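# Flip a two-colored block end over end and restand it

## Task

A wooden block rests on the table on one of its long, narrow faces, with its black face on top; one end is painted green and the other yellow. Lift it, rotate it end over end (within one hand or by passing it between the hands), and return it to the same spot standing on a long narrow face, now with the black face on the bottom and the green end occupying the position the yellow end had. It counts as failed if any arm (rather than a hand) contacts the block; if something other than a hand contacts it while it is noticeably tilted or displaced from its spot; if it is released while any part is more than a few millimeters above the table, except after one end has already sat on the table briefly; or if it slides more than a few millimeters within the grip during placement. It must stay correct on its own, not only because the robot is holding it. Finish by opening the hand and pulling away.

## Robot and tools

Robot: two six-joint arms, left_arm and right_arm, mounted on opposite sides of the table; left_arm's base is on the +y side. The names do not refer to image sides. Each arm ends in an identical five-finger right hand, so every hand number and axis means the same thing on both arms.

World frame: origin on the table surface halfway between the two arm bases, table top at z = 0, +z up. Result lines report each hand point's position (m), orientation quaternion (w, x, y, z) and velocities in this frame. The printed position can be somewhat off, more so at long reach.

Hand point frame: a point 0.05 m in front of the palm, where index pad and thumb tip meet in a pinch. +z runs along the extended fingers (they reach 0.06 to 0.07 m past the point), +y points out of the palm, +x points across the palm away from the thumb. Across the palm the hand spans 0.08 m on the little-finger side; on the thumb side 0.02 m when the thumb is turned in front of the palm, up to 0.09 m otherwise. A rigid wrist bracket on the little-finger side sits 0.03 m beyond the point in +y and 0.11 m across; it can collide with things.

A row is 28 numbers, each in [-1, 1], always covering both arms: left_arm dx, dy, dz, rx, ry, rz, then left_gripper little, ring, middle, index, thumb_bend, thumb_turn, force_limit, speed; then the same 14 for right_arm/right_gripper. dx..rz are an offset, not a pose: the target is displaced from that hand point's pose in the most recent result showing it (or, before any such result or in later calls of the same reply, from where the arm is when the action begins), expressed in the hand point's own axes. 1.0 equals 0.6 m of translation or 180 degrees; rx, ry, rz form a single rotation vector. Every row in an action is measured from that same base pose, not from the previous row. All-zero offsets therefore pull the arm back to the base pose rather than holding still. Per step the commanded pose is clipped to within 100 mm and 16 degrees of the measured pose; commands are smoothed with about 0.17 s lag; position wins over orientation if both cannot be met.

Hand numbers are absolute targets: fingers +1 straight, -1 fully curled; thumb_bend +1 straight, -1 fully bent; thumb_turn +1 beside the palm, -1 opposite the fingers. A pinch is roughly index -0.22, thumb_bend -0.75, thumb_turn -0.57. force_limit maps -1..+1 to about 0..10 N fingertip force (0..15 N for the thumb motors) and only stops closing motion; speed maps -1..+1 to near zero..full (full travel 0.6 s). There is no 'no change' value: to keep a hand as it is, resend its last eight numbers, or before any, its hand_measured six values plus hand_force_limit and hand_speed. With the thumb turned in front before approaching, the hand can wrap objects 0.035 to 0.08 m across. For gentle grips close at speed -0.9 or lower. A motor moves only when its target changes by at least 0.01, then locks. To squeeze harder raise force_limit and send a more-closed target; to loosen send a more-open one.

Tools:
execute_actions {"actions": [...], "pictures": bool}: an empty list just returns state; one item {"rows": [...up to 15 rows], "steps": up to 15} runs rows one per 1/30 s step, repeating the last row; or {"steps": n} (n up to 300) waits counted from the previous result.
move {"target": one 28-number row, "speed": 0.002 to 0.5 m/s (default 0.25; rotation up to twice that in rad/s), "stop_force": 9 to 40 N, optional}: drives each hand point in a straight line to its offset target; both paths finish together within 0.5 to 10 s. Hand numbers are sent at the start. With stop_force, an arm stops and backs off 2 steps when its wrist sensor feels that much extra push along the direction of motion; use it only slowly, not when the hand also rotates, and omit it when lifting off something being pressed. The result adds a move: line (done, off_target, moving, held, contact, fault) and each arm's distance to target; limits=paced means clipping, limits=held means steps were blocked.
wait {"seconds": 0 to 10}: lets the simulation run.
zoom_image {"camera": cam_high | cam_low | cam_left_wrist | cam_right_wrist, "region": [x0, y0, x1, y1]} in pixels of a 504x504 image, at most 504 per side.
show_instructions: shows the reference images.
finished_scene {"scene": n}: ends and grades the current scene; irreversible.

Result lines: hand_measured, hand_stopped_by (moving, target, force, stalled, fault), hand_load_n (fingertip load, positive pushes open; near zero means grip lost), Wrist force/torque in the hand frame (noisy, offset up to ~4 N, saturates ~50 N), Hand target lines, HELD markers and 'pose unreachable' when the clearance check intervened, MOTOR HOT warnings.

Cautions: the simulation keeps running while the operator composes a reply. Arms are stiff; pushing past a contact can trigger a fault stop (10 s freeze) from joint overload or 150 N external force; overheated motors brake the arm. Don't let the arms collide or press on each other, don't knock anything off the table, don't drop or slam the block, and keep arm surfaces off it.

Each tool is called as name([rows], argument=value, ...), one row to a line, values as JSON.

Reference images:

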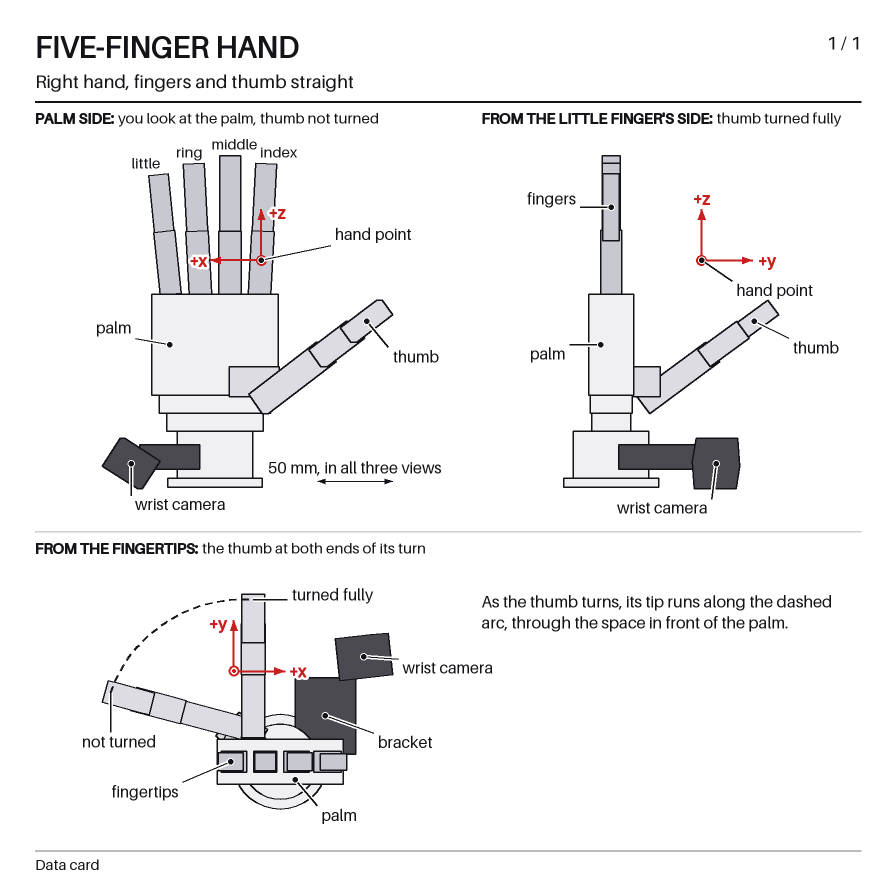

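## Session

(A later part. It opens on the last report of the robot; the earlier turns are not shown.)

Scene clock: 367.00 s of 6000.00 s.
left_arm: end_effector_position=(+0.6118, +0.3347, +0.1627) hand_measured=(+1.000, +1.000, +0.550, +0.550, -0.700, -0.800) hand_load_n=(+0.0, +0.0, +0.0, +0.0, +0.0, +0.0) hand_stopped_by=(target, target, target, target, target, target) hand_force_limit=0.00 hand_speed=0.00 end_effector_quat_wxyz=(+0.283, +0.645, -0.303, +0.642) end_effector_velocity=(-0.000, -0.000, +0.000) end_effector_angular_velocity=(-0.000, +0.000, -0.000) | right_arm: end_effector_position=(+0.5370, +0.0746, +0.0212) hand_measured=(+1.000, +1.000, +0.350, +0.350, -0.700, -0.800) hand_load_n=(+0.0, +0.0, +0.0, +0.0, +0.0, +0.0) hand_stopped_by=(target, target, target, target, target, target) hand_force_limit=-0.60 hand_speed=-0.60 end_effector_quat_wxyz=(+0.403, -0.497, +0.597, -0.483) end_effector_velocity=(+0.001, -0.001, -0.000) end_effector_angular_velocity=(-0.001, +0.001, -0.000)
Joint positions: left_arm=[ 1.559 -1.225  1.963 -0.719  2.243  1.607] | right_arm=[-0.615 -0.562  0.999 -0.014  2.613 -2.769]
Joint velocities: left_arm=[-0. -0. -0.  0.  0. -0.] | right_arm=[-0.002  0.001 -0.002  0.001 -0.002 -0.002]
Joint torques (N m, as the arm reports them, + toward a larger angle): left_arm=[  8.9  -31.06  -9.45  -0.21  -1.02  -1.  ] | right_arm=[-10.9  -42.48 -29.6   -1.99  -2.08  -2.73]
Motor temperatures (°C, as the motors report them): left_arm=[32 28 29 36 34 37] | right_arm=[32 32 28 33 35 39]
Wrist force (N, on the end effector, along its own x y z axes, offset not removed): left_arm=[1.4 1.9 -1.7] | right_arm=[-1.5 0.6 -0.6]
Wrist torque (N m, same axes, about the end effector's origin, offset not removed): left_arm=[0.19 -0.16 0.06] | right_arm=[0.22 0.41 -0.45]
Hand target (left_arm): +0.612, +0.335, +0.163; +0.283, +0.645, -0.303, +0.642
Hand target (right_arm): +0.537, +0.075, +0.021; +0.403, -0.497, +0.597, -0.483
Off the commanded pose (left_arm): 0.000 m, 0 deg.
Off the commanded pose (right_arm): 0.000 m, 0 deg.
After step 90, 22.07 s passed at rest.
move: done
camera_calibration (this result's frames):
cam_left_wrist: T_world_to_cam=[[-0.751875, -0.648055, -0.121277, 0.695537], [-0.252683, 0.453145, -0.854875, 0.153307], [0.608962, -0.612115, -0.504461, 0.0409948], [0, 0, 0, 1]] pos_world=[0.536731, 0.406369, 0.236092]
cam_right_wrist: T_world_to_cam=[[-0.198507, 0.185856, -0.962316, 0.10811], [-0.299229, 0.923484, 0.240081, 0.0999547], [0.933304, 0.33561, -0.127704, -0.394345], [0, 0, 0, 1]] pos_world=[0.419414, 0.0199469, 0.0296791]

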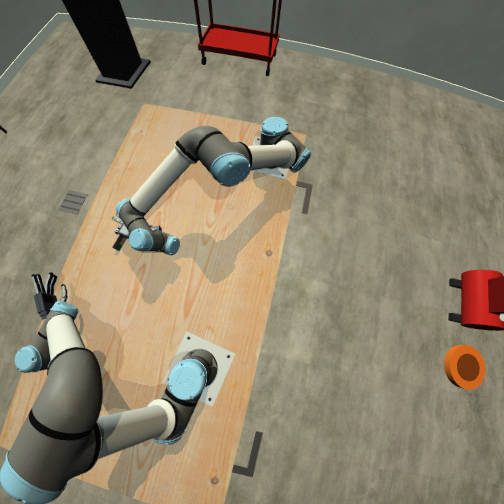

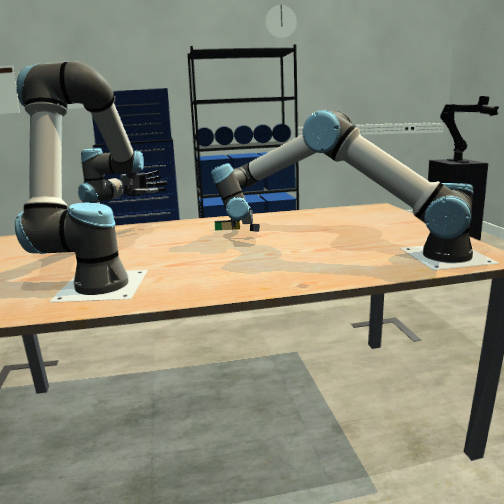

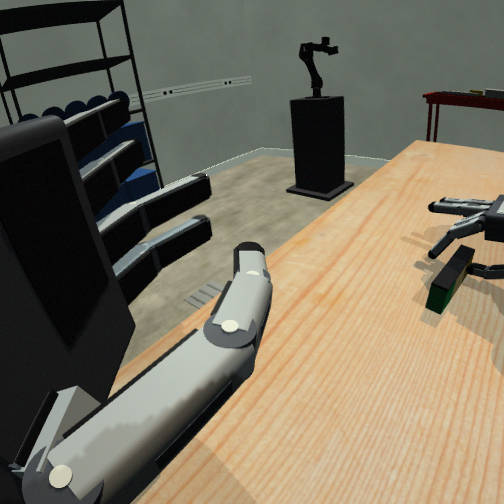

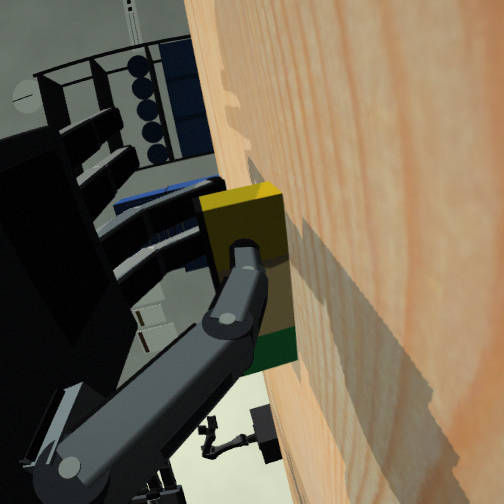

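move(target=[0, 0, 0, 0, 0, 0, 1, 1, 0.55, 0.55, -0.7, -0.8, 0.0, 0.0, 0, -0.0005, 0.0020, 0, 0, 0, 1, 1, -0.3, -0.3, -0.7, -0.8, -0.5, -0.9], speed=0.01)

zoom_image(camera="cam_left_wrist", region=[404, 190, 504, 320])

Scene clock: 376.43 s of 6000.00 s.
left_arm: end_effector_position=(+0.6118, +0.3347, +0.1627) hand_measured=(+1.000, +1.000, +0.550, +0.550, -0.700, -0.800) hand_load_n=(+0.0, +0.0, +0.0, +0.0, +0.0, +0.0) hand_stopped_by=(target, target, target, target, target, target) hand_force_limit=0.00 hand_speed=0.00 end_effector_quat_wxyz=(+0.283, +0.645, -0.303, +0.642) end_effector_velocity=(+0.001, -0.000, +0.001) end_effector_angular_velocity=(-0.001, -0.002, +0.000) | right_arm: end_effector_position=(+0.5383, +0.0744, +0.0213) hand_measured=(+1.000, +1.000, +0.086, +0.084, -0.698, -0.800) hand_load_n=(+0.0, +0.0, +3.0, +2.5, +2.0, +0.0) hand_stopped_by=(target, target, force, force, target, target) hand_force_limit=-0.50 hand_speed=-0.90 end_effector_quat_wxyz=(+0.404, -0.497, +0.597, -0.483) end_effector_velocity=(+0.000, +0.000, +0.000) end_effector_angular_velocity=(+0.001, -0.001, -0.000)
Joint positions: left_arm=[ 1.559 -1.225  1.963 -0.719  2.243  1.607] | right_arm=[-0.617 -0.561  0.997 -0.014  2.612 -2.771]
Joint velocities: left_arm=[-0.    -0.    -0.001 -0.001 -0.    -0.001] | right_arm=[ 0.    -0.     0.    -0.001 -0.     0.001]
Joint torques (N m, as the arm reports them, + toward a larger angle): left_arm=[  8.01 -38.97  -9.08  -0.21  -1.16  -0.96] | right_arm=[ -9.11 -43.03 -23.45  -0.63  -2.1   -2.85]
Motor temperatures (°C, as the motors report them): left_arm=[32 28 29 36 34 37] | right_arm=[32 32 28 33 35 39]
Wrist force (N, on the end effector, along its own x y z axes, offset not removed): left_arm=[0.9 -0.3 0.8] | right_arm=[-1.5 -6.4 -1.3]
Wrist torque (N m, same axes, about the end effector's origin, offset not removed): left_arm=[-0.26 -0.34 0.00] | right_arm=[0.27 0.55 -0.52]
Hand target (left_arm): +0.612, +0.335, +0.163; +0.283, +0.645, -0.303, +0.642
Hand target (right_arm): +0.538, +0.074, +0.021; +0.403, -0.497, +0.597, -0.483
Off the commanded pose (left_arm): 0.000 m, 0 deg.
Off the commanded pose (right_arm): 0.000 m, 0 deg.
After step 90, 4.57 s passed at rest.
move: done
camera_calibration (this result's frames):
cam_left_wrist: T_world_to_cam=[[-0.751876, -0.648055, -0.121273, 0.695536], [-0.252687, 0.453146, -0.854873, 0.153307], [0.608959, -0.612115, -0.504465, 0.0409955], [0, 0, 0, 1]] pos_world=[0.536732, 0.406369, 0.236089]
cam_right_wrist: T_world_to_cam=[[-0.198441, 0.185941, -0.962313, 0.108427], [-0.299229, 0.923469, 0.24014, 0.1005], [0.933318, 0.335606, -0.127615, -0.395437], [0, 0, 0, 1]] pos_world=[0.420658, 0.0197413, 0.0297434]

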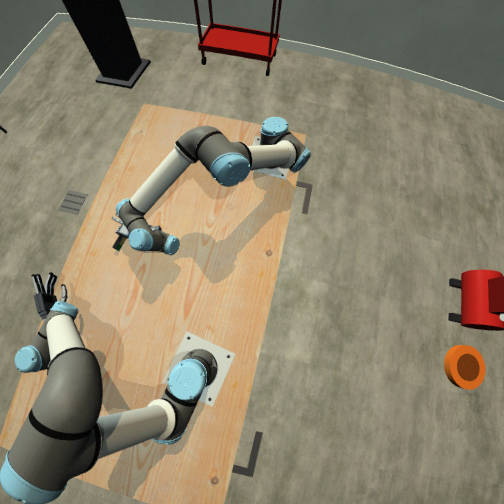

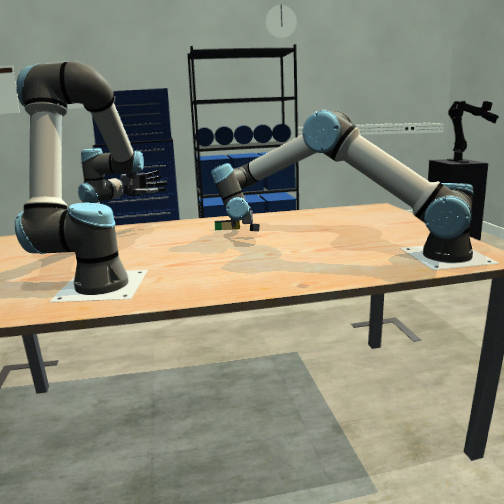

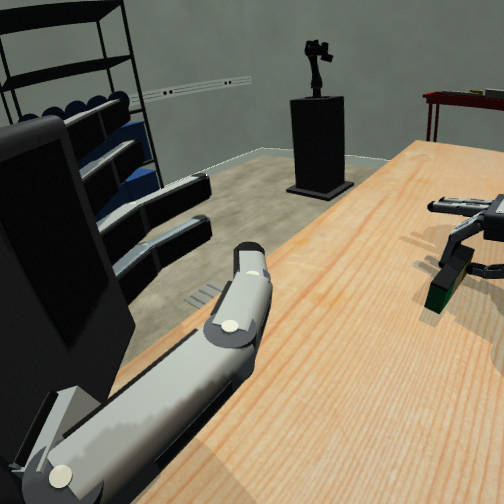

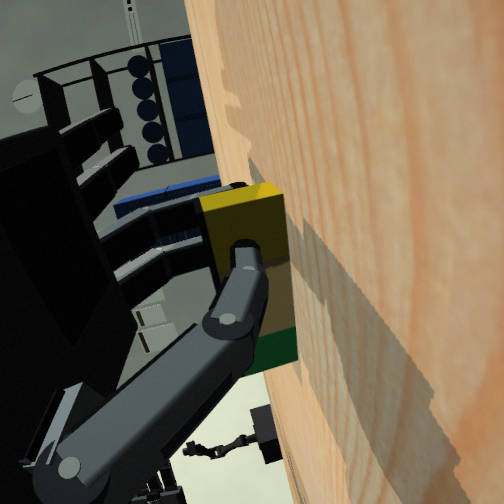

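Region (404, 190, 504, 320) of cam_left_wrist's 504x504 image, scaled by 3.877, with more detail than that image has; it fills the left 388 columns of this view, and the rest is white.

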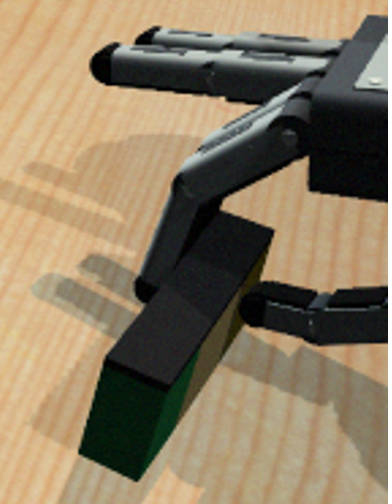

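move(target=[0, 0, 0, 0, 0, 0, 1, 1, 0.55, 0.55, -0.7, -0.8, 0.0, 0.0, 0, 0, -0.0015, -0.0222, 0, 0, 1, 1, 0.2, 0.2, -0.7, -0.8, -0.5, 0.0], speed=0.03)

move(target=[0, 0, 0, 0, 0, 0, 1, 1, 0.55, 0.55, -0.7, -0.8, 0.0, 0.0, 0, 0, 0.0008, 0, 0, 0, 1, 1, -0.3, -0.3, -0.7, -0.8, -0.5, -0.9], speed=0.01)

zoom_image(camera="cam_left_wrist", region=[404, 190, 504, 320])

Scene clock: 401.03 s of 6000.00 s.
left_arm: end_effector_position=(+0.6118, +0.3347, +0.1627) hand_measured=(+1.000, +1.000, +0.550, +0.550, -0.700, -0.800) hand_load_n=(+0.0, +0.0, +0.0, +0.0, +0.0, +0.0) hand_stopped_by=(target, target, target, target, target, target) hand_force_limit=0.00 hand_speed=0.00 end_effector_quat_wxyz=(+0.283, +0.645, -0.303, +0.642) end_effector_velocity=(-0.000, -0.000, +0.000) end_effector_angular_velocity=(-0.000, -0.001, -0.000) | right_arm: end_effector_position=(+0.5374, +0.0745, +0.0215) hand_measured=(+1.000, +1.000, +0.200, +0.200, -0.700, -0.800) hand_load_n=(+0.0, +0.0, +0.0, +0.0, +0.0, +0.0) hand_stopped_by=(target, target, target, target, target, target) hand_force_limit=-0.50 hand_speed=0.00 end_effector_quat_wxyz=(+0.386, -0.511, +0.613, -0.463) end_effector_velocity=(-0.000, +0.000, -0.000) end_effector_angular_velocity=(+0.002, +0.013, -0.001)
Joint positions: left_arm=[ 1.559 -1.225  1.963 -0.719  2.243  1.607] | right_arm=[-0.626 -0.542  0.929  0.147  2.575 -2.677]
Joint velocities: left_arm=[-0.001 -0.     0.001 -0.001 -0.    -0.   ] | right_arm=[-0.002  0.005 -0.016  0.032 -0.006  0.018]
Joint torques (N m, as the arm reports them, + toward a larger angle): left_arm=[  8.37 -38.77  -9.55  -0.15  -1.37  -1.2 ] | right_arm=[-11.58 -42.74 -26.87   2.79  -2.01   2.81]
Motor temperatures (°C, as the motors report them): left_arm=[32 28 29 36 34 37] | right_arm=[32 32 28 33 35 39]
Wrist force (N, on the end effector, along its own x y z axes, offset not removed): left_arm=[1.4 2.0 1.0] | right_arm=[-2.5 0.7 -0.2]
Wrist torque (N m, same axes, about the end effector's origin, offset not removed): left_arm=[0.19 -0.40 0.06] | right_arm=[0.23 0.55 -0.46]
Hand target (left_arm): +0.612, +0.335, +0.163; +0.283, +0.645, -0.303, +0.642
Hand target (right_arm): +0.537, +0.075, +0.021; +0.386, -0.511, +0.613, -0.462
Off the commanded pose (left_arm): 0.000 m, 0 deg.
Off the commanded pose (right_arm): 0.000 m, 0 deg.
After step 90, 20.20 s passed at rest.
move: done
camera_calibration (this result's frames):
cam_left_wrist: T_world_to_cam=[[-0.751876, -0.648055, -0.121277, 0.695537], [-0.252683, 0.453145, -0.854875, 0.153307], [0.608962, -0.612115, -0.504461, 0.0409949], [0, 0, 0, 1]] pos_world=[0.536731, 0.406369, 0.236092]
cam_right_wrist: T_world_to_cam=[[-0.262553, 0.197631, -0.944462, 0.141625], [-0.282362, 0.920219, 0.271053, 0.0905958], [0.92268, 0.337845, -0.185802, -0.38784], [0, 0, 0, 1]] pos_world=[0.420617, 0.0196725, 0.0371419]

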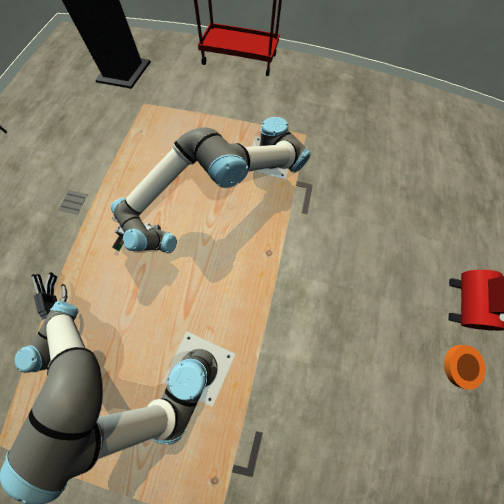

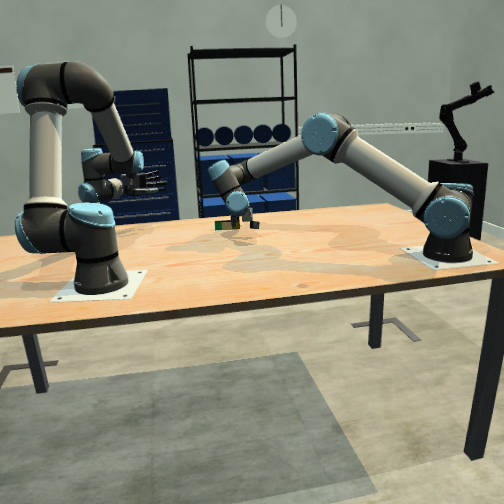

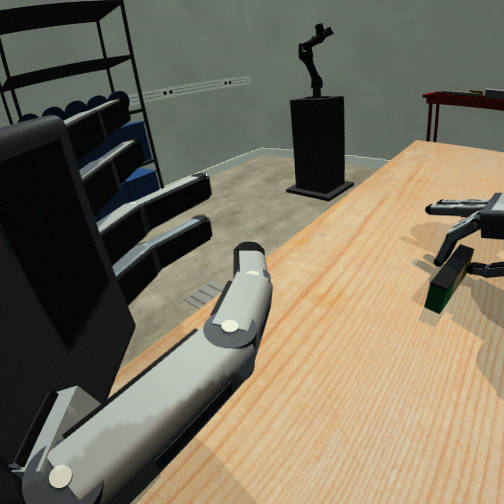

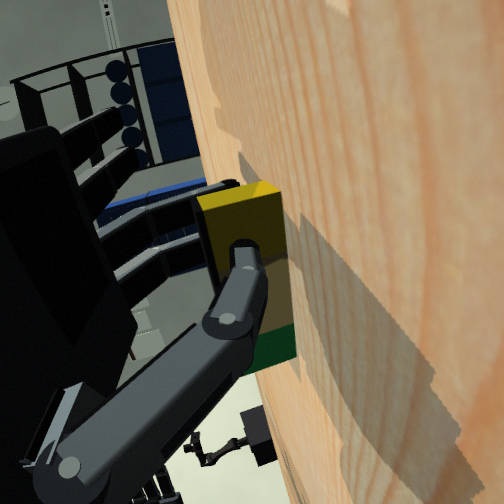

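Scene clock: 402.10 s of 6000.00 s.
left_arm: end_effector_position=(+0.6118, +0.3347, +0.1627) hand_measured=(+1.000, +1.000, +0.550, +0.550, -0.700, -0.800) hand_load_n=(+0.0, +0.0, +0.0, +0.0, +0.0, +0.0) hand_stopped_by=(target, target, target, target, target, target) hand_force_limit=0.00 hand_speed=0.00 end_effector_quat_wxyz=(+0.283, +0.645, -0.303, +0.642) end_effector_velocity=(-0.000, +0.000, -0.001) end_effector_angular_velocity=(+0.001, +0.001, +0.000) | right_arm: end_effector_position=(+0.5379, +0.0744, +0.0214) hand_measured=(+1.000, +1.000, +0.062, +0.068, -0.698, -0.800) hand_load_n=(+0.0, +0.0, +3.0, +2.5, +2.0, +0.5) hand_stopped_by=(target, target, force, force, target, target) hand_force_limit=-0.50 hand_speed=-0.90 end_effector_quat_wxyz=(+0.386, -0.511, +0.613, -0.463) end_effector_velocity=(-0.000, -0.000, -0.000) end_effector_angular_velocity=(-0.003, +0.001, +0.001)
Joint positions: left_arm=[ 1.559 -1.225  1.963 -0.719  2.243  1.607] | right_arm=[-0.627 -0.541  0.928  0.147  2.575 -2.677]
Joint velocities: left_arm=[0.    0.    0.001 0.001 0.    0.001] | right_arm=[-0.     0.     0.     0.001 -0.    -0.002]
Joint torques (N m, as the arm reports them, + toward a larger angle): left_arm=[  8.62 -37.92  -8.    -0.09  -1.12  -1.17] | right_arm=[ -9.39 -40.91  -1.23  -0.71  -2.52  -3.01]
Motor temperatures (°C, as the motors report them): left_arm=[32 28 29 36 34 37] | right_arm=[32 32 28 33 35 39]
Wrist force (N, on the end effector, along its own x y z axes, offset not removed): left_arm=[2.3 2.0 -0.5] | right_arm=[-1.7 -5.7 -3.1]
Wrist torque (N m, same axes, about the end effector's origin, offset not removed): left_arm=[0.20 -0.56 0.06] | right_arm=[0.32 0.57 -0.49]
Hand target (left_arm): +0.612, +0.335, +0.163; +0.283, +0.645, -0.303, +0.642
Hand target (right_arm): +0.538, +0.074, +0.021; +0.386, -0.511, +0.613, -0.463
Off the commanded pose (left_arm): 0.000 m, 0 deg.
Off the commanded pose (right_arm): 0.000 m, 0 deg.
move: done
camera_calibration (this result's frames):
cam_left_wrist: T_world_to_cam=[[-0.751876, -0.648055, -0.121277, 0.695537], [-0.252683, 0.453145, -0.854875, 0.153307], [0.608962, -0.612115, -0.504461, 0.0409948], [0, 0, 0, 1]] pos_world=[0.536731, 0.406369, 0.236092]
cam_right_wrist: T_world_to_cam=[[-0.262487, 0.197703, -0.944465, 0.141632], [-0.282357, 0.920207, 0.271098, 0.090822], [0.9227, 0.337836, -0.18572, -0.388284], [0, 0, 0, 1]] pos_world=[0.42109, 0.0196001, 0.0370332]

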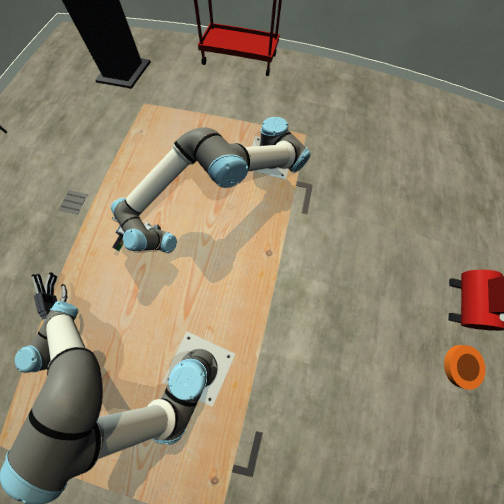

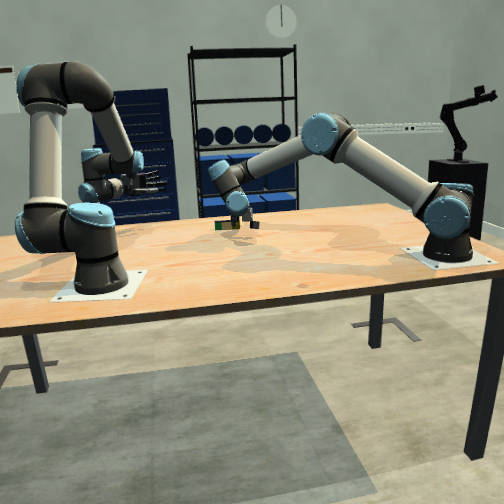

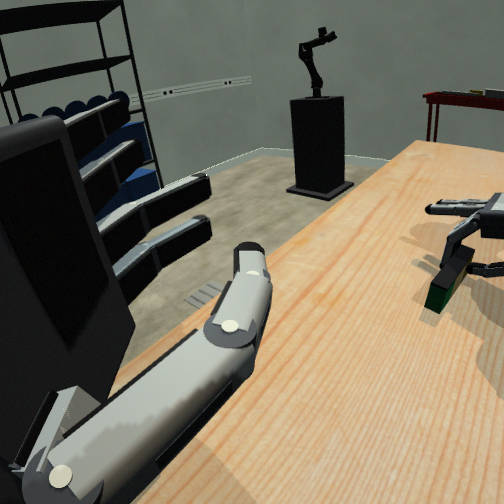

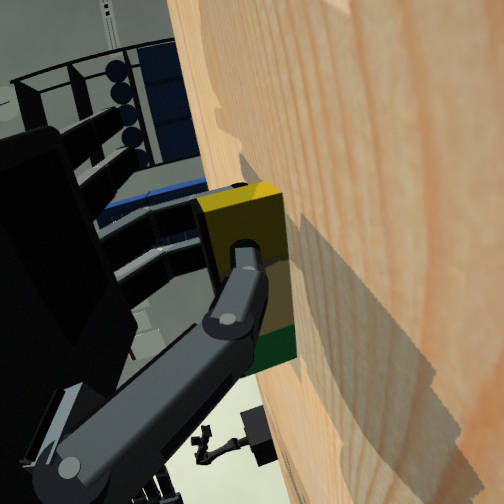

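Region (404, 190, 504, 320) of cam_left_wrist's 504x504 image, scaled by 3.877, with more detail than that image has; it fills the left 388 columns of this view, and the rest is white.

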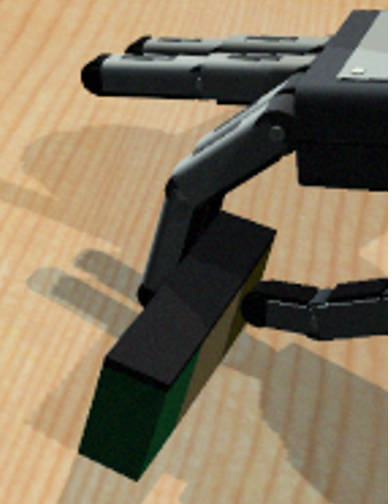

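move(target=[0, 0, 0, 0, 0, 0, 1, 1, 0.55, 0.55, -0.7, -0.8, 0.0, 0.0, 0, -0.024, -0.0069, 0, 0, 0, 1, 1, -0.35, -0.35, -0.7, -0.8, 0.0, -0.9], speed=0.015)

zoom_image(camera="cam_left_wrist", region=[404, 190, 504, 320])

Scene clock: 409.77 s of 6000.00 s.
left_arm: end_effector_position=(+0.6118, +0.3347, +0.1627) hand_measured=(+1.000, +1.000, +0.550, +0.550, -0.700, -0.800) hand_load_n=(+0.0, +0.0, +0.0, +0.0, +0.0, +0.0) hand_stopped_by=(target, target, target, target, target, target) hand_force_limit=0.00 hand_speed=0.00 end_effector_quat_wxyz=(+0.283, +0.645, -0.303, +0.642) end_effector_velocity=(+0.000, -0.001, +0.001) end_effector_angular_velocity=(-0.001, -0.002, -0.001) | right_arm: end_effector_position=(+0.5379, +0.0744, +0.0361) hand_measured=(+1.000, +1.000, +0.054, +0.060, -0.698, -0.800) hand_load_n=(+0.0, +0.0, +5.0, +5.0, +4.5, +0.5) hand_stopped_by=(target, target, force, force, target, target) hand_force_limit=0.00 hand_speed=-0.90 end_effector_quat_wxyz=(+0.386, -0.511, +0.613, -0.463) end_effector_velocity=(+0.000, -0.000, +0.002) end_effector_angular_velocity=(-0.000, +0.000, -0.001)
Joint positions: left_arm=[ 1.559 -1.225  1.963 -0.719  2.243  1.607] | right_arm=[-0.627 -0.557  0.92   0.171  2.575 -2.677]
Joint velocities: left_arm=[-0.001 -0.    -0.001 -0.001  0.    -0.   ] | right_arm=[-0.001 -0.002 -0.002  0.005  0.     0.001]
Joint torques (N m, as the arm reports them, + toward a larger angle): left_arm=[  7.65 -38.42  -9.31  -0.05  -1.13  -0.96] | right_arm=[  3.37 -60.27 -29.07   2.91   3.26  -1.7 ]
Motor temperatures (°C, as the motors report them): left_arm=[32 28 29 36 34 37] | right_arm=[32 32 28 33 35 39]
Wrist force (N, on the end effector, along its own x y z axes, offset not removed): left_arm=[0.9 1.8 -0.8] | right_arm=[-1.6 0.7 -0.4]
Wrist torque (N m, same axes, about the end effector's origin, offset not removed): left_arm=[0.21 -0.29 -0.12] | right_arm=[0.21 0.44 -0.39]
Hand target (left_arm): +0.612, +0.335, +0.163; +0.283, +0.645, -0.303, +0.642
Hand target (right_arm): +0.538, +0.074, +0.036; +0.386, -0.511, +0.613, -0.463
Off the commanded pose (left_arm): 0.000 m, 0 deg.
Off the commanded pose (right_arm): 0.000 m, 0 deg.
After step 90, 3.40 s passed at rest.
move: done
camera_calibration (this result's frames):
cam_left_wrist: T_world_to_cam=[[-0.751876, -0.648055, -0.121277, 0.695537], [-0.252683, 0.453145, -0.854875, 0.153307], [0.608962, -0.612115, -0.504461, 0.0409949], [0, 0, 0, 1]] pos_world=[0.536731, 0.406369, 0.236092]
cam_right_wrist: T_world_to_cam=[[-0.262478, 0.197663, -0.944476, 0.155578], [-0.282351, 0.920221, 0.271054, 0.0868565], [0.922704, 0.337819, -0.185728, -0.385488], [0, 0, 0, 1]] pos_world=[0.421052, 0.0195462, 0.0518012]

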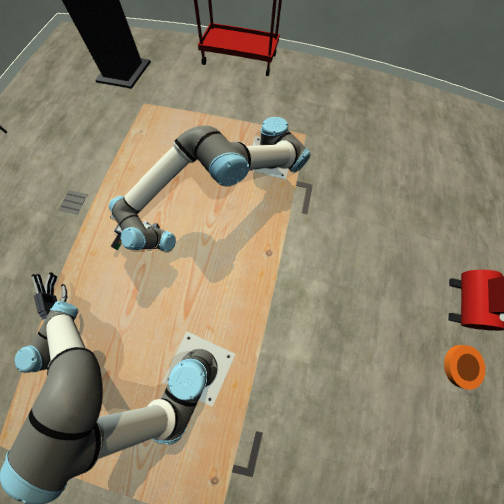

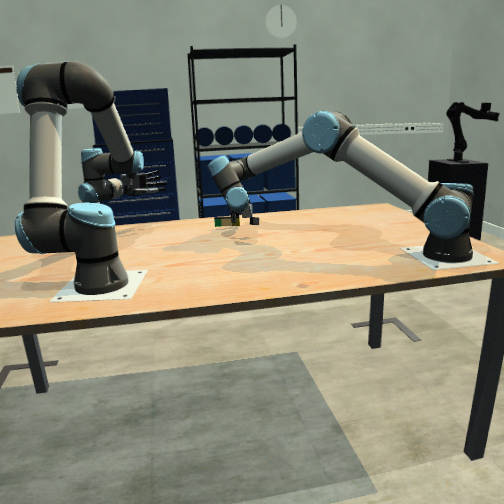

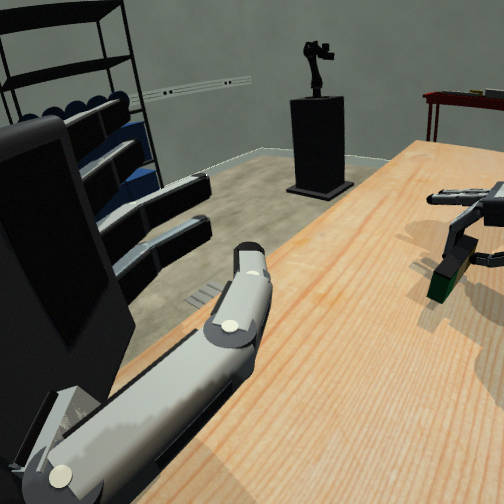

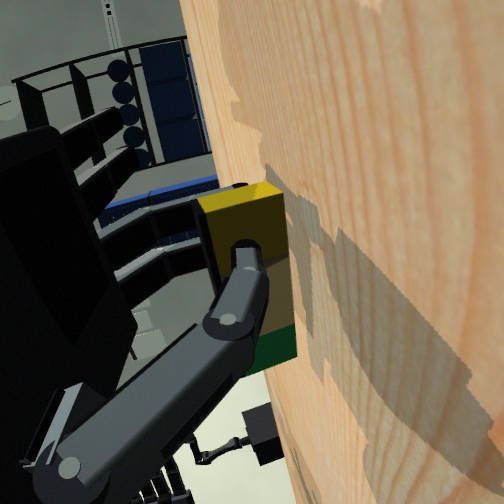

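Region (404, 190, 504, 320) of cam_left_wrist's 504x504 image, scaled by 3.877, with more detail than that image has; it fills the left 388 columns of this view, and the rest is white.

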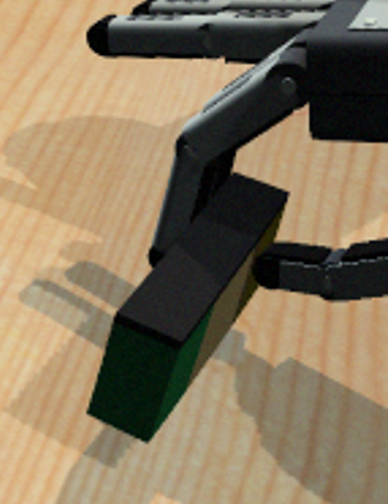

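move(target=[0.257, 0.3012, 0.2275, 0.1253, 0.0034, -0.0085, 1, 1, 0.55, 0.55, -0.7, -0.8, 0.0, 0.0, 0.1183, -0.4025, -0.0715, 0, -0.1378, 0.4806, 1, 1, -0.35, -0.35, -0.7, -0.8, 0.0, -0.9], speed=0.3)

Scene clock: 498.37 s of 6000.00 s.
left_arm: end_effector_position=(+0.5636, +0.1095, +0.3102) hand_measured=(+1.000, +1.000, +0.550, +0.550, -0.700, -0.800) hand_load_n=(+0.0, +0.0, +0.0, +0.0, +0.0, +0.0) hand_stopped_by=(target, target, target, target, target, target) hand_force_limit=0.00 hand_speed=0.00 end_effector_quat_wxyz=(+0.161, +0.688, -0.162, +0.689) end_effector_velocity=(-0.000, -0.002, +0.001) end_effector_angular_velocity=(-0.000, +0.001, +0.004) | right_arm: end_effector_position=(+0.5495, -0.0003, +0.2797) hand_measured=(+1.000, +1.000, +0.054, +0.060, -0.698, -0.800) hand_load_n=(+0.0, +0.0, +5.0, +5.0, +4.0, +0.5) hand_stopped_by=(target, target, force, force, target, target) hand_force_limit=0.00 hand_speed=-0.90 end_effector_quat_wxyz=(+0.707, -0.035, +0.705, +0.035) end_effector_velocity=(-0.000, -0.000, +0.002) end_effector_angular_velocity=(+0.013, -0.002, +0.000)
Joint positions: left_arm=[ 0.772 -1.543  1.926 -0.384  1.064  1.573] | right_arm=[-0.818 -1.116  1.641 -0.527  2.171 -1.573]
Joint velocities: left_arm=[-0.006  0.001 -0.003  0.003 -0.01  -0.001] | right_arm=[-0.    -0.001  0.001 -0.004 -0.     0.011]
Joint torques (N m, as the arm reports them, + toward a larger angle): left_arm=[ -7.8  -10.57 -27.17  -0.62  -1.47  -1.45] | right_arm=[ -9.71 -45.17  -4.66  -3.68  -2.73   2.64]
Motor temperatures (°C, as the motors report them): left_arm=[32 28 29 36 34 37] | right_arm=[32 32 28 33 35 39]
Wrist force (N, on the end effector, along its own x y z axes, offset not removed): left_arm=[1.7 3.2 0.0] | right_arm=[-1.6 0.7 -0.3]
Wrist torque (N m, same axes, about the end effector's origin, offset not removed): left_arm=[0.42 -0.42 0.01] | right_arm=[0.14 0.54 -0.51]
Hand target (left_arm): +0.564, +0.109, +0.310; +0.161, +0.688, -0.162, +0.689
Hand target (right_arm): +0.549, -0.000, +0.280; +0.707, -0.034, +0.705, +0.035
Off the commanded pose (left_arm): 0.001 m, 0 deg.
Off the commanded pose (right_arm): 0.000 m, 0 deg.
After step 90, 82.43 s passed at rest.
move: done
camera_calibration (this result's frames):
cam_left_wrist: T_world_to_cam=[[-0.445757, -0.889673, -0.0989098, 0.37831], [-0.403559, 0.298357, -0.864941, 0.474385], [0.799025, -0.345637, -0.49203, -0.133192], [0, 0, 0, 1]] pos_world=[0.4665, 0.149, 0.382199]
cam_right_wrist: T_world_to_cam=[[-0.121586, 0.981857, 0.145513, 0.0213578], [-0.486139, -0.18672, 0.8537, 0.0414768], [0.865382, 0.0330581, 0.500022, -0.486166], [0, 0, 0, 1]] pos_world=[0.44348, 0.00284595, 0.204577]

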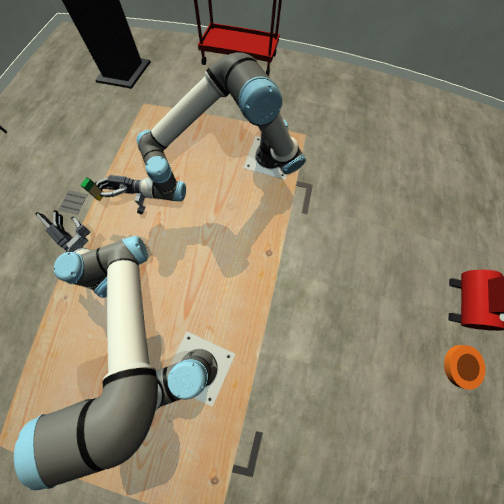

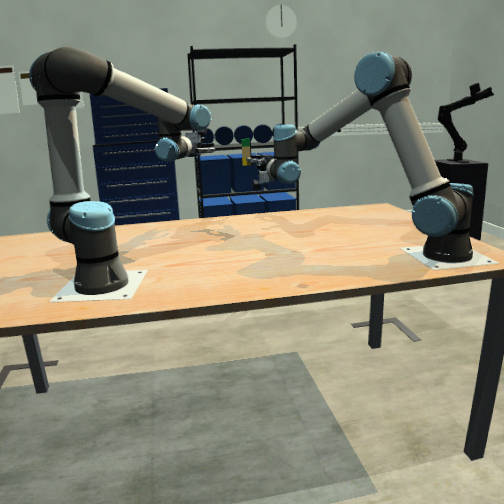

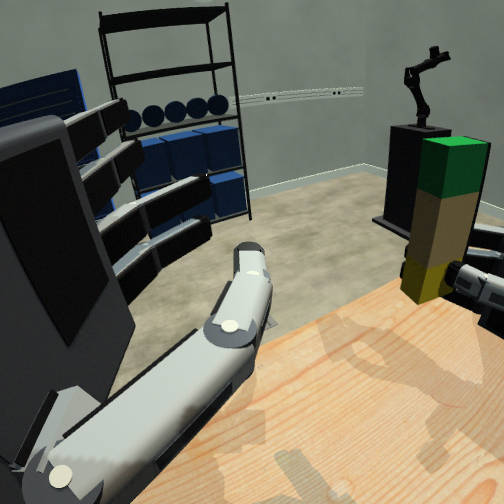

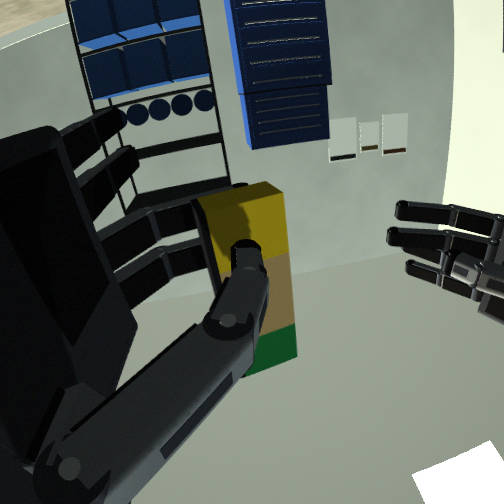

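zoom_image(camera="cam_left_wrist", region=[370, 125, 504, 315])

Region (370, 125, 504, 315) of cam_left_wrist's 504x504 image, scaled by 2.653, with more detail than that image has; it fills the left 355 columns of this view, and the rest is white.

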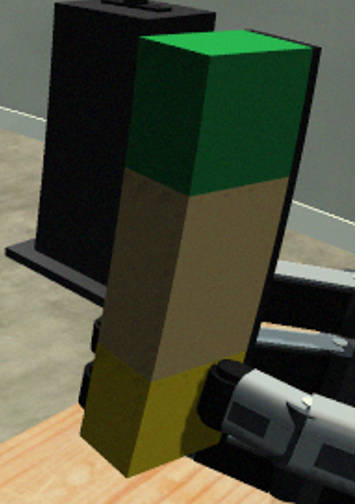

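move(target=[0.0142, 0.1265, 0.0305, 0, 0, 0, 1, 1, 0.55, 0.55, -0.7, -0.8, 0.0, 0.0, 0, 0, 0, 0, 0, 0, 1, 1, -0.35, -0.35, -0.7, -0.8, 0.0, -0.9], speed=0.1)

zoom_image(camera="cam_left_wrist", region=[220, 140, 460, 380])

Scene clock: 531.57 s of 6000.00 s.
left_arm: end_effector_position=(+0.5461, +0.0337, +0.3187) hand_measured=(+1.000, +1.000, +0.550, +0.550, -0.700, -0.800) hand_load_n=(+0.0, +0.0, +0.0, +0.0, +0.0, +0.0) hand_stopped_by=(target, target, target, target, target, target) hand_force_limit=0.00 hand_speed=0.00 end_effector_quat_wxyz=(+0.161, +0.688, -0.162, +0.689) end_effector_velocity=(-0.000, -0.002, +0.000) end_effector_angular_velocity=(+0.000, +0.000, +0.000) | right_arm: end_effector_position=(+0.5495, -0.0003, +0.2797) hand_measured=(+1.000, +1.000, +0.054, +0.060, -0.698, -0.800) hand_load_n=(+0.0, +0.0, +5.0, +5.0, +4.0, +0.5) hand_stopped_by=(target, target, force, force, target, target) hand_force_limit=0.00 hand_speed=-0.90 end_effector_quat_wxyz=(+0.707, -0.035, +0.705, +0.035) end_effector_velocity=(+0.000, -0.000, +0.000) end_effector_angular_velocity=(+0.002, -0.000, -0.000)
Joint positions: left_arm=[ 0.636 -1.462  1.816 -0.355  0.928  1.574] | right_arm=[-0.818 -1.117  1.641 -0.527  2.171 -1.573]
Joint velocities: left_arm=[-0.003  0.002 -0.004  0.002 -0.003 -0.   ] | right_arm=[-0.     0.    -0.    -0.001  0.     0.001]
Joint torques (N m, as the arm reports them, + toward a larger angle): left_arm=[-10.9  -12.52 -26.71  -0.11  -1.47  -0.54] | right_arm=[ -2.29 -26.11 -20.43   1.09   1.53  -2.77]
Motor temperatures (°C, as the motors report them): left_arm=[32 28 29 36 34 37] | right_arm=[32 32 28 33 35 39]
Wrist force (N, on the end effector, along its own x y z axes, offset not removed): left_arm=[1.4 2.2 2.5] | right_arm=[-2.2 0.7 -0.2]
Wrist torque (N m, same axes, about the end effector's origin, offset not removed): left_arm=[-0.02 -0.47 -0.12] | right_arm=[0.16 0.54 -0.55]
Hand target (left_arm): +0.546, +0.033, +0.319; +0.161, +0.688, -0.162, +0.689
Hand target (right_arm): +0.549, -0.000, +0.280; +0.707, -0.035, +0.705, +0.035
Off the commanded pose (left_arm): 0.000 m, 0 deg.
Off the commanded pose (right_arm): 0.000 m, 0 deg.
After step 90, 28.93 s passed at rest.
move: done
camera_calibration (this result's frames):
cam_left_wrist: T_world_to_cam=[[-0.445754, -0.889633, -0.0992796, 0.30398], [-0.403262, 0.298587, -0.865, 0.497223], [0.799176, -0.345542, -0.491852, -0.141427], [0, 0, 0, 1]] pos_world=[0.449037, 0.0730972, 0.390716]
cam_right_wrist: T_world_to_cam=[[-0.121589, 0.981857, 0.145508, 0.0213913], [-0.48613, -0.186717, 0.853706, 0.0414516], [0.865387, 0.0330652, 0.500013, -0.486159], [0, 0, 0, 1]] pos_world=[0.443468, 0.00281145, 0.204586]

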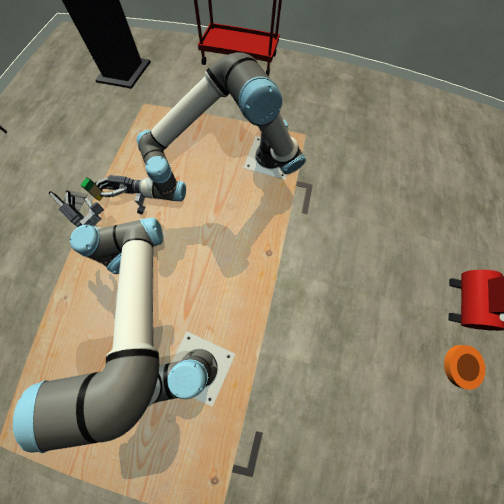

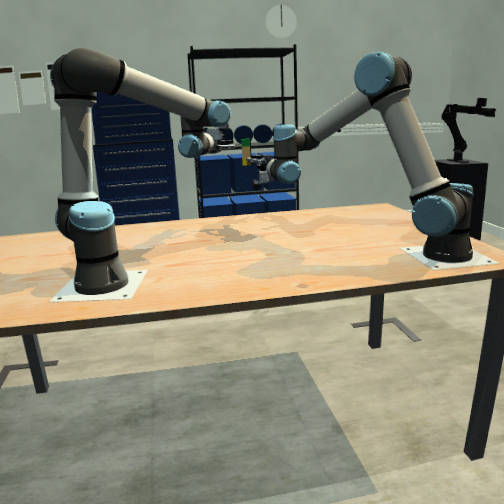

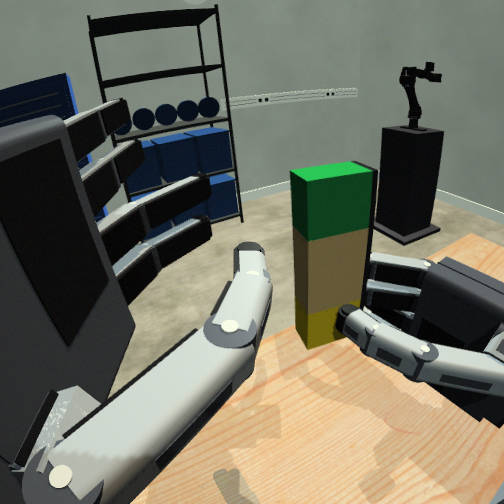

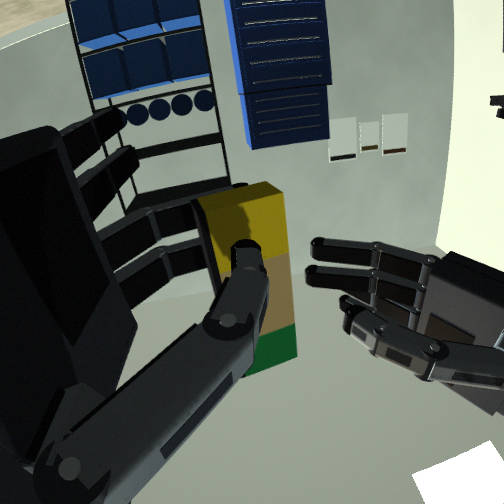

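Region (220, 140, 460, 380) of cam_left_wrist's 504x504 image, scaled by 2.100, with more detail than that image has.

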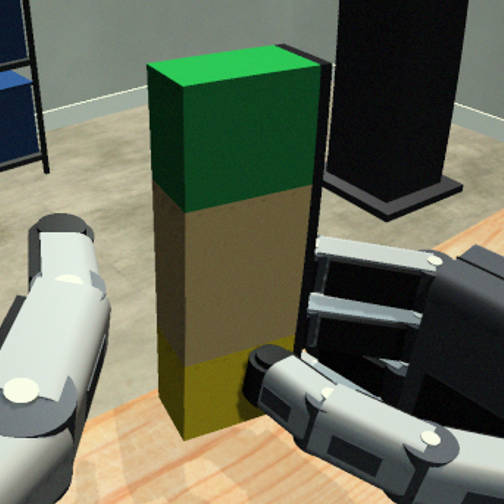

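move(target=[0, 0.0663, 0.019, 0, 0, 0, 1, 1, 0.55, 0.55, -0.7, -0.8, 0.0, 0.0, 0, 0, 0, 0, 0, 0, 1, 1, -0.35, -0.35, -0.7, -0.8, 0.0, -0.9], speed=0.04, stop_force=9)

zoom_image(camera="cam_high", region=[40, 150, 200, 270])

Scene clock: 549.37 s of 6000.00 s.
left_arm: end_effector_position=(+0.5386, -0.0068, +0.3188) hand_measured=(+1.000, +1.000, +0.550, +0.550, -0.700, -0.800) hand_load_n=(+0.0, +0.0, +0.0, +0.0, +0.0, +0.0) hand_stopped_by=(target, target, target, target, target, target) hand_force_limit=0.00 hand_speed=0.00 end_effector_quat_wxyz=(+0.161, +0.688, -0.162, +0.689) end_effector_velocity=(+0.000, -0.002, +0.000) end_effector_angular_velocity=(-0.001, -0.000, +0.001) | right_arm: end_effector_position=(+0.5495, -0.0003, +0.2797) hand_measured=(+1.000, +1.000, +0.054, +0.060, -0.698, -0.800) hand_load_n=(+0.0, +0.0, +5.0, +5.0, +4.0, +0.5) hand_stopped_by=(target, target, force, force, target, target) hand_force_limit=0.00 hand_speed=-0.90 end_effector_quat_wxyz=(+0.707, -0.035, +0.705, +0.035) end_effector_velocity=(-0.000, +0.000, -0.000) end_effector_angular_velocity=(-0.002, +0.001, +0.000)
Joint positions: left_arm=[ 0.58  -1.403  1.748 -0.346  0.872  1.574] | right_arm=[-0.818 -1.116  1.641 -0.527  2.171 -1.573]
Joint velocities: left_arm=[-0.002  0.003 -0.005  0.001 -0.003 -0.   ] | right_arm=[ 0.    -0.    -0.     0.001  0.    -0.001]
Joint torques (N m, as the arm reports them, + toward a larger angle): left_arm=[ -9.8  -16.15 -29.27  -0.33  -0.96   0.81] | right_arm=[  3.05 -43.78 -14.06   1.01  -1.41  -2.48]
Motor temperatures (°C, as the motors report them): left_arm=[32 28 29 36 34 37] | right_arm=[32 32 28 33 35 39]
Wrist force (N, on the end effector, along its own x y z axes, offset not removed): left_arm=[0.8 3.6 0.3] | right_arm=[-2.2 0.1 -0.1]
Wrist torque (N m, same axes, about the end effector's origin, offset not removed): left_arm=[0.35 -0.30 0.02] | right_arm=[0.07 0.55 -0.52]
Hand target (left_arm): +0.539, -0.007, +0.319; +0.161, +0.688, -0.162, +0.689
Hand target (right_arm): +0.549, -0.000, +0.280; +0.707, -0.035, +0.705, +0.035
Off the commanded pose (left_arm): 0.000 m, 0 deg.
Off the commanded pose (right_arm): 0.000 m, 0 deg.
After step 90, 13.40 s passed at rest.
move: done
camera_calibration (this result's frames):
cam_left_wrist: T_world_to_cam=[[-0.445757, -0.889619, -0.0993927, 0.264673], [-0.403146, 0.298648, -0.865033, 0.506244], [0.799233, -0.345525, -0.491771, -0.149464], [0, 0, 0, 1]] pos_world=[0.441527, 0.0326258, 0.390723]
cam_right_wrist: T_world_to_cam=[[-0.121586, 0.981857, 0.145513, 0.021358], [-0.486139, -0.18672, 0.8537, 0.0414769], [0.865382, 0.0330584, 0.500022, -0.486166], [0, 0, 0, 1]] pos_world=[0.44348, 0.00284589, 0.204577]

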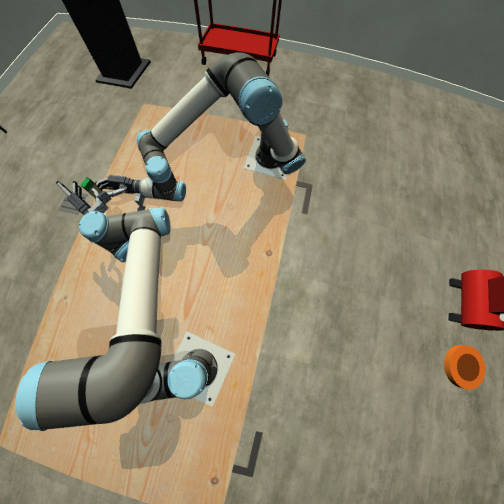

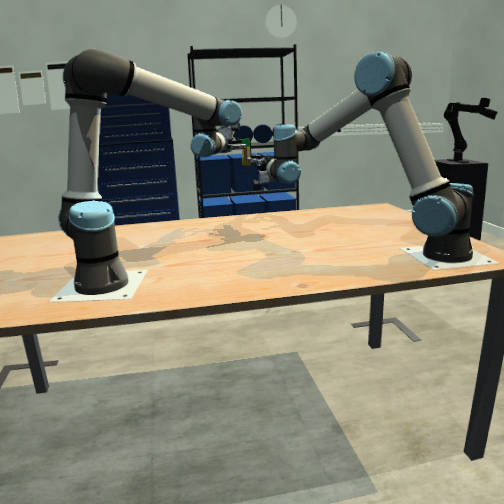

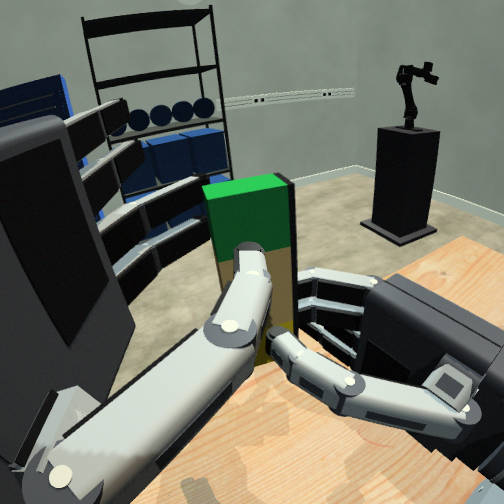

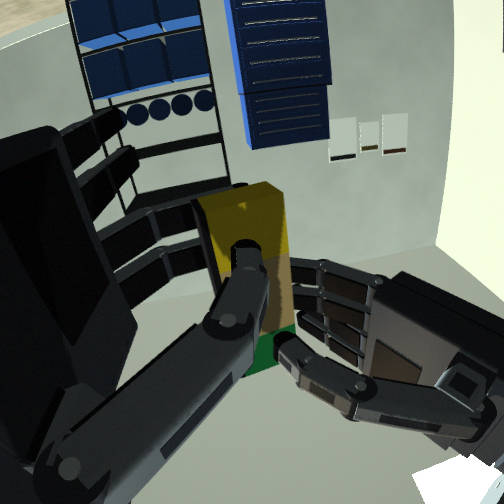

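Region (40, 150, 200, 270) of cam_high's 504x504 image, scaled by 3.150, with more detail than that image has; it fills the top 378 rows of this view, and the rest is white.

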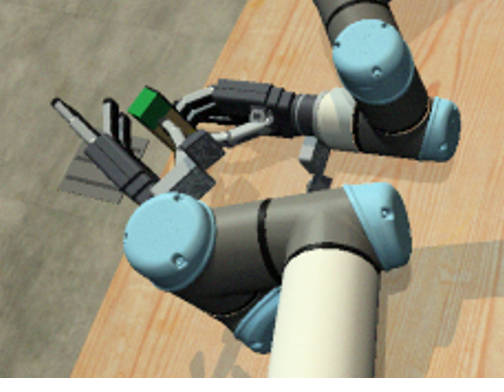

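zoom_image(camera="cam_left_wrist", region=[180, 160, 340, 380])

zoom_image(camera="cam_right_wrist", region=[180, 160, 340, 380])

Region (180, 160, 340, 380) of cam_left_wrist's 504x504 image, scaled by 2.291, with more detail than that image has; it fills the left 367 columns of this view, and the rest is white.

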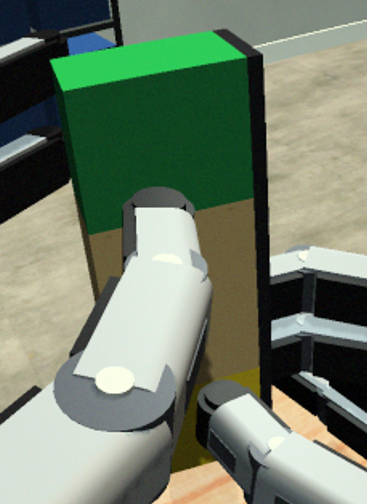

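Region (180, 160, 340, 380) of cam_right_wrist's 504x504 image, scaled by 2.291, with more detail than that image has; it fills the left 367 columns of this view, and the rest is white.

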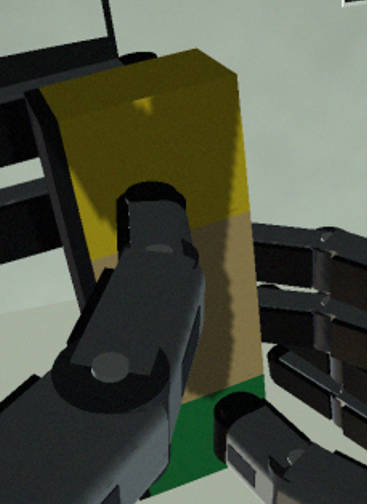

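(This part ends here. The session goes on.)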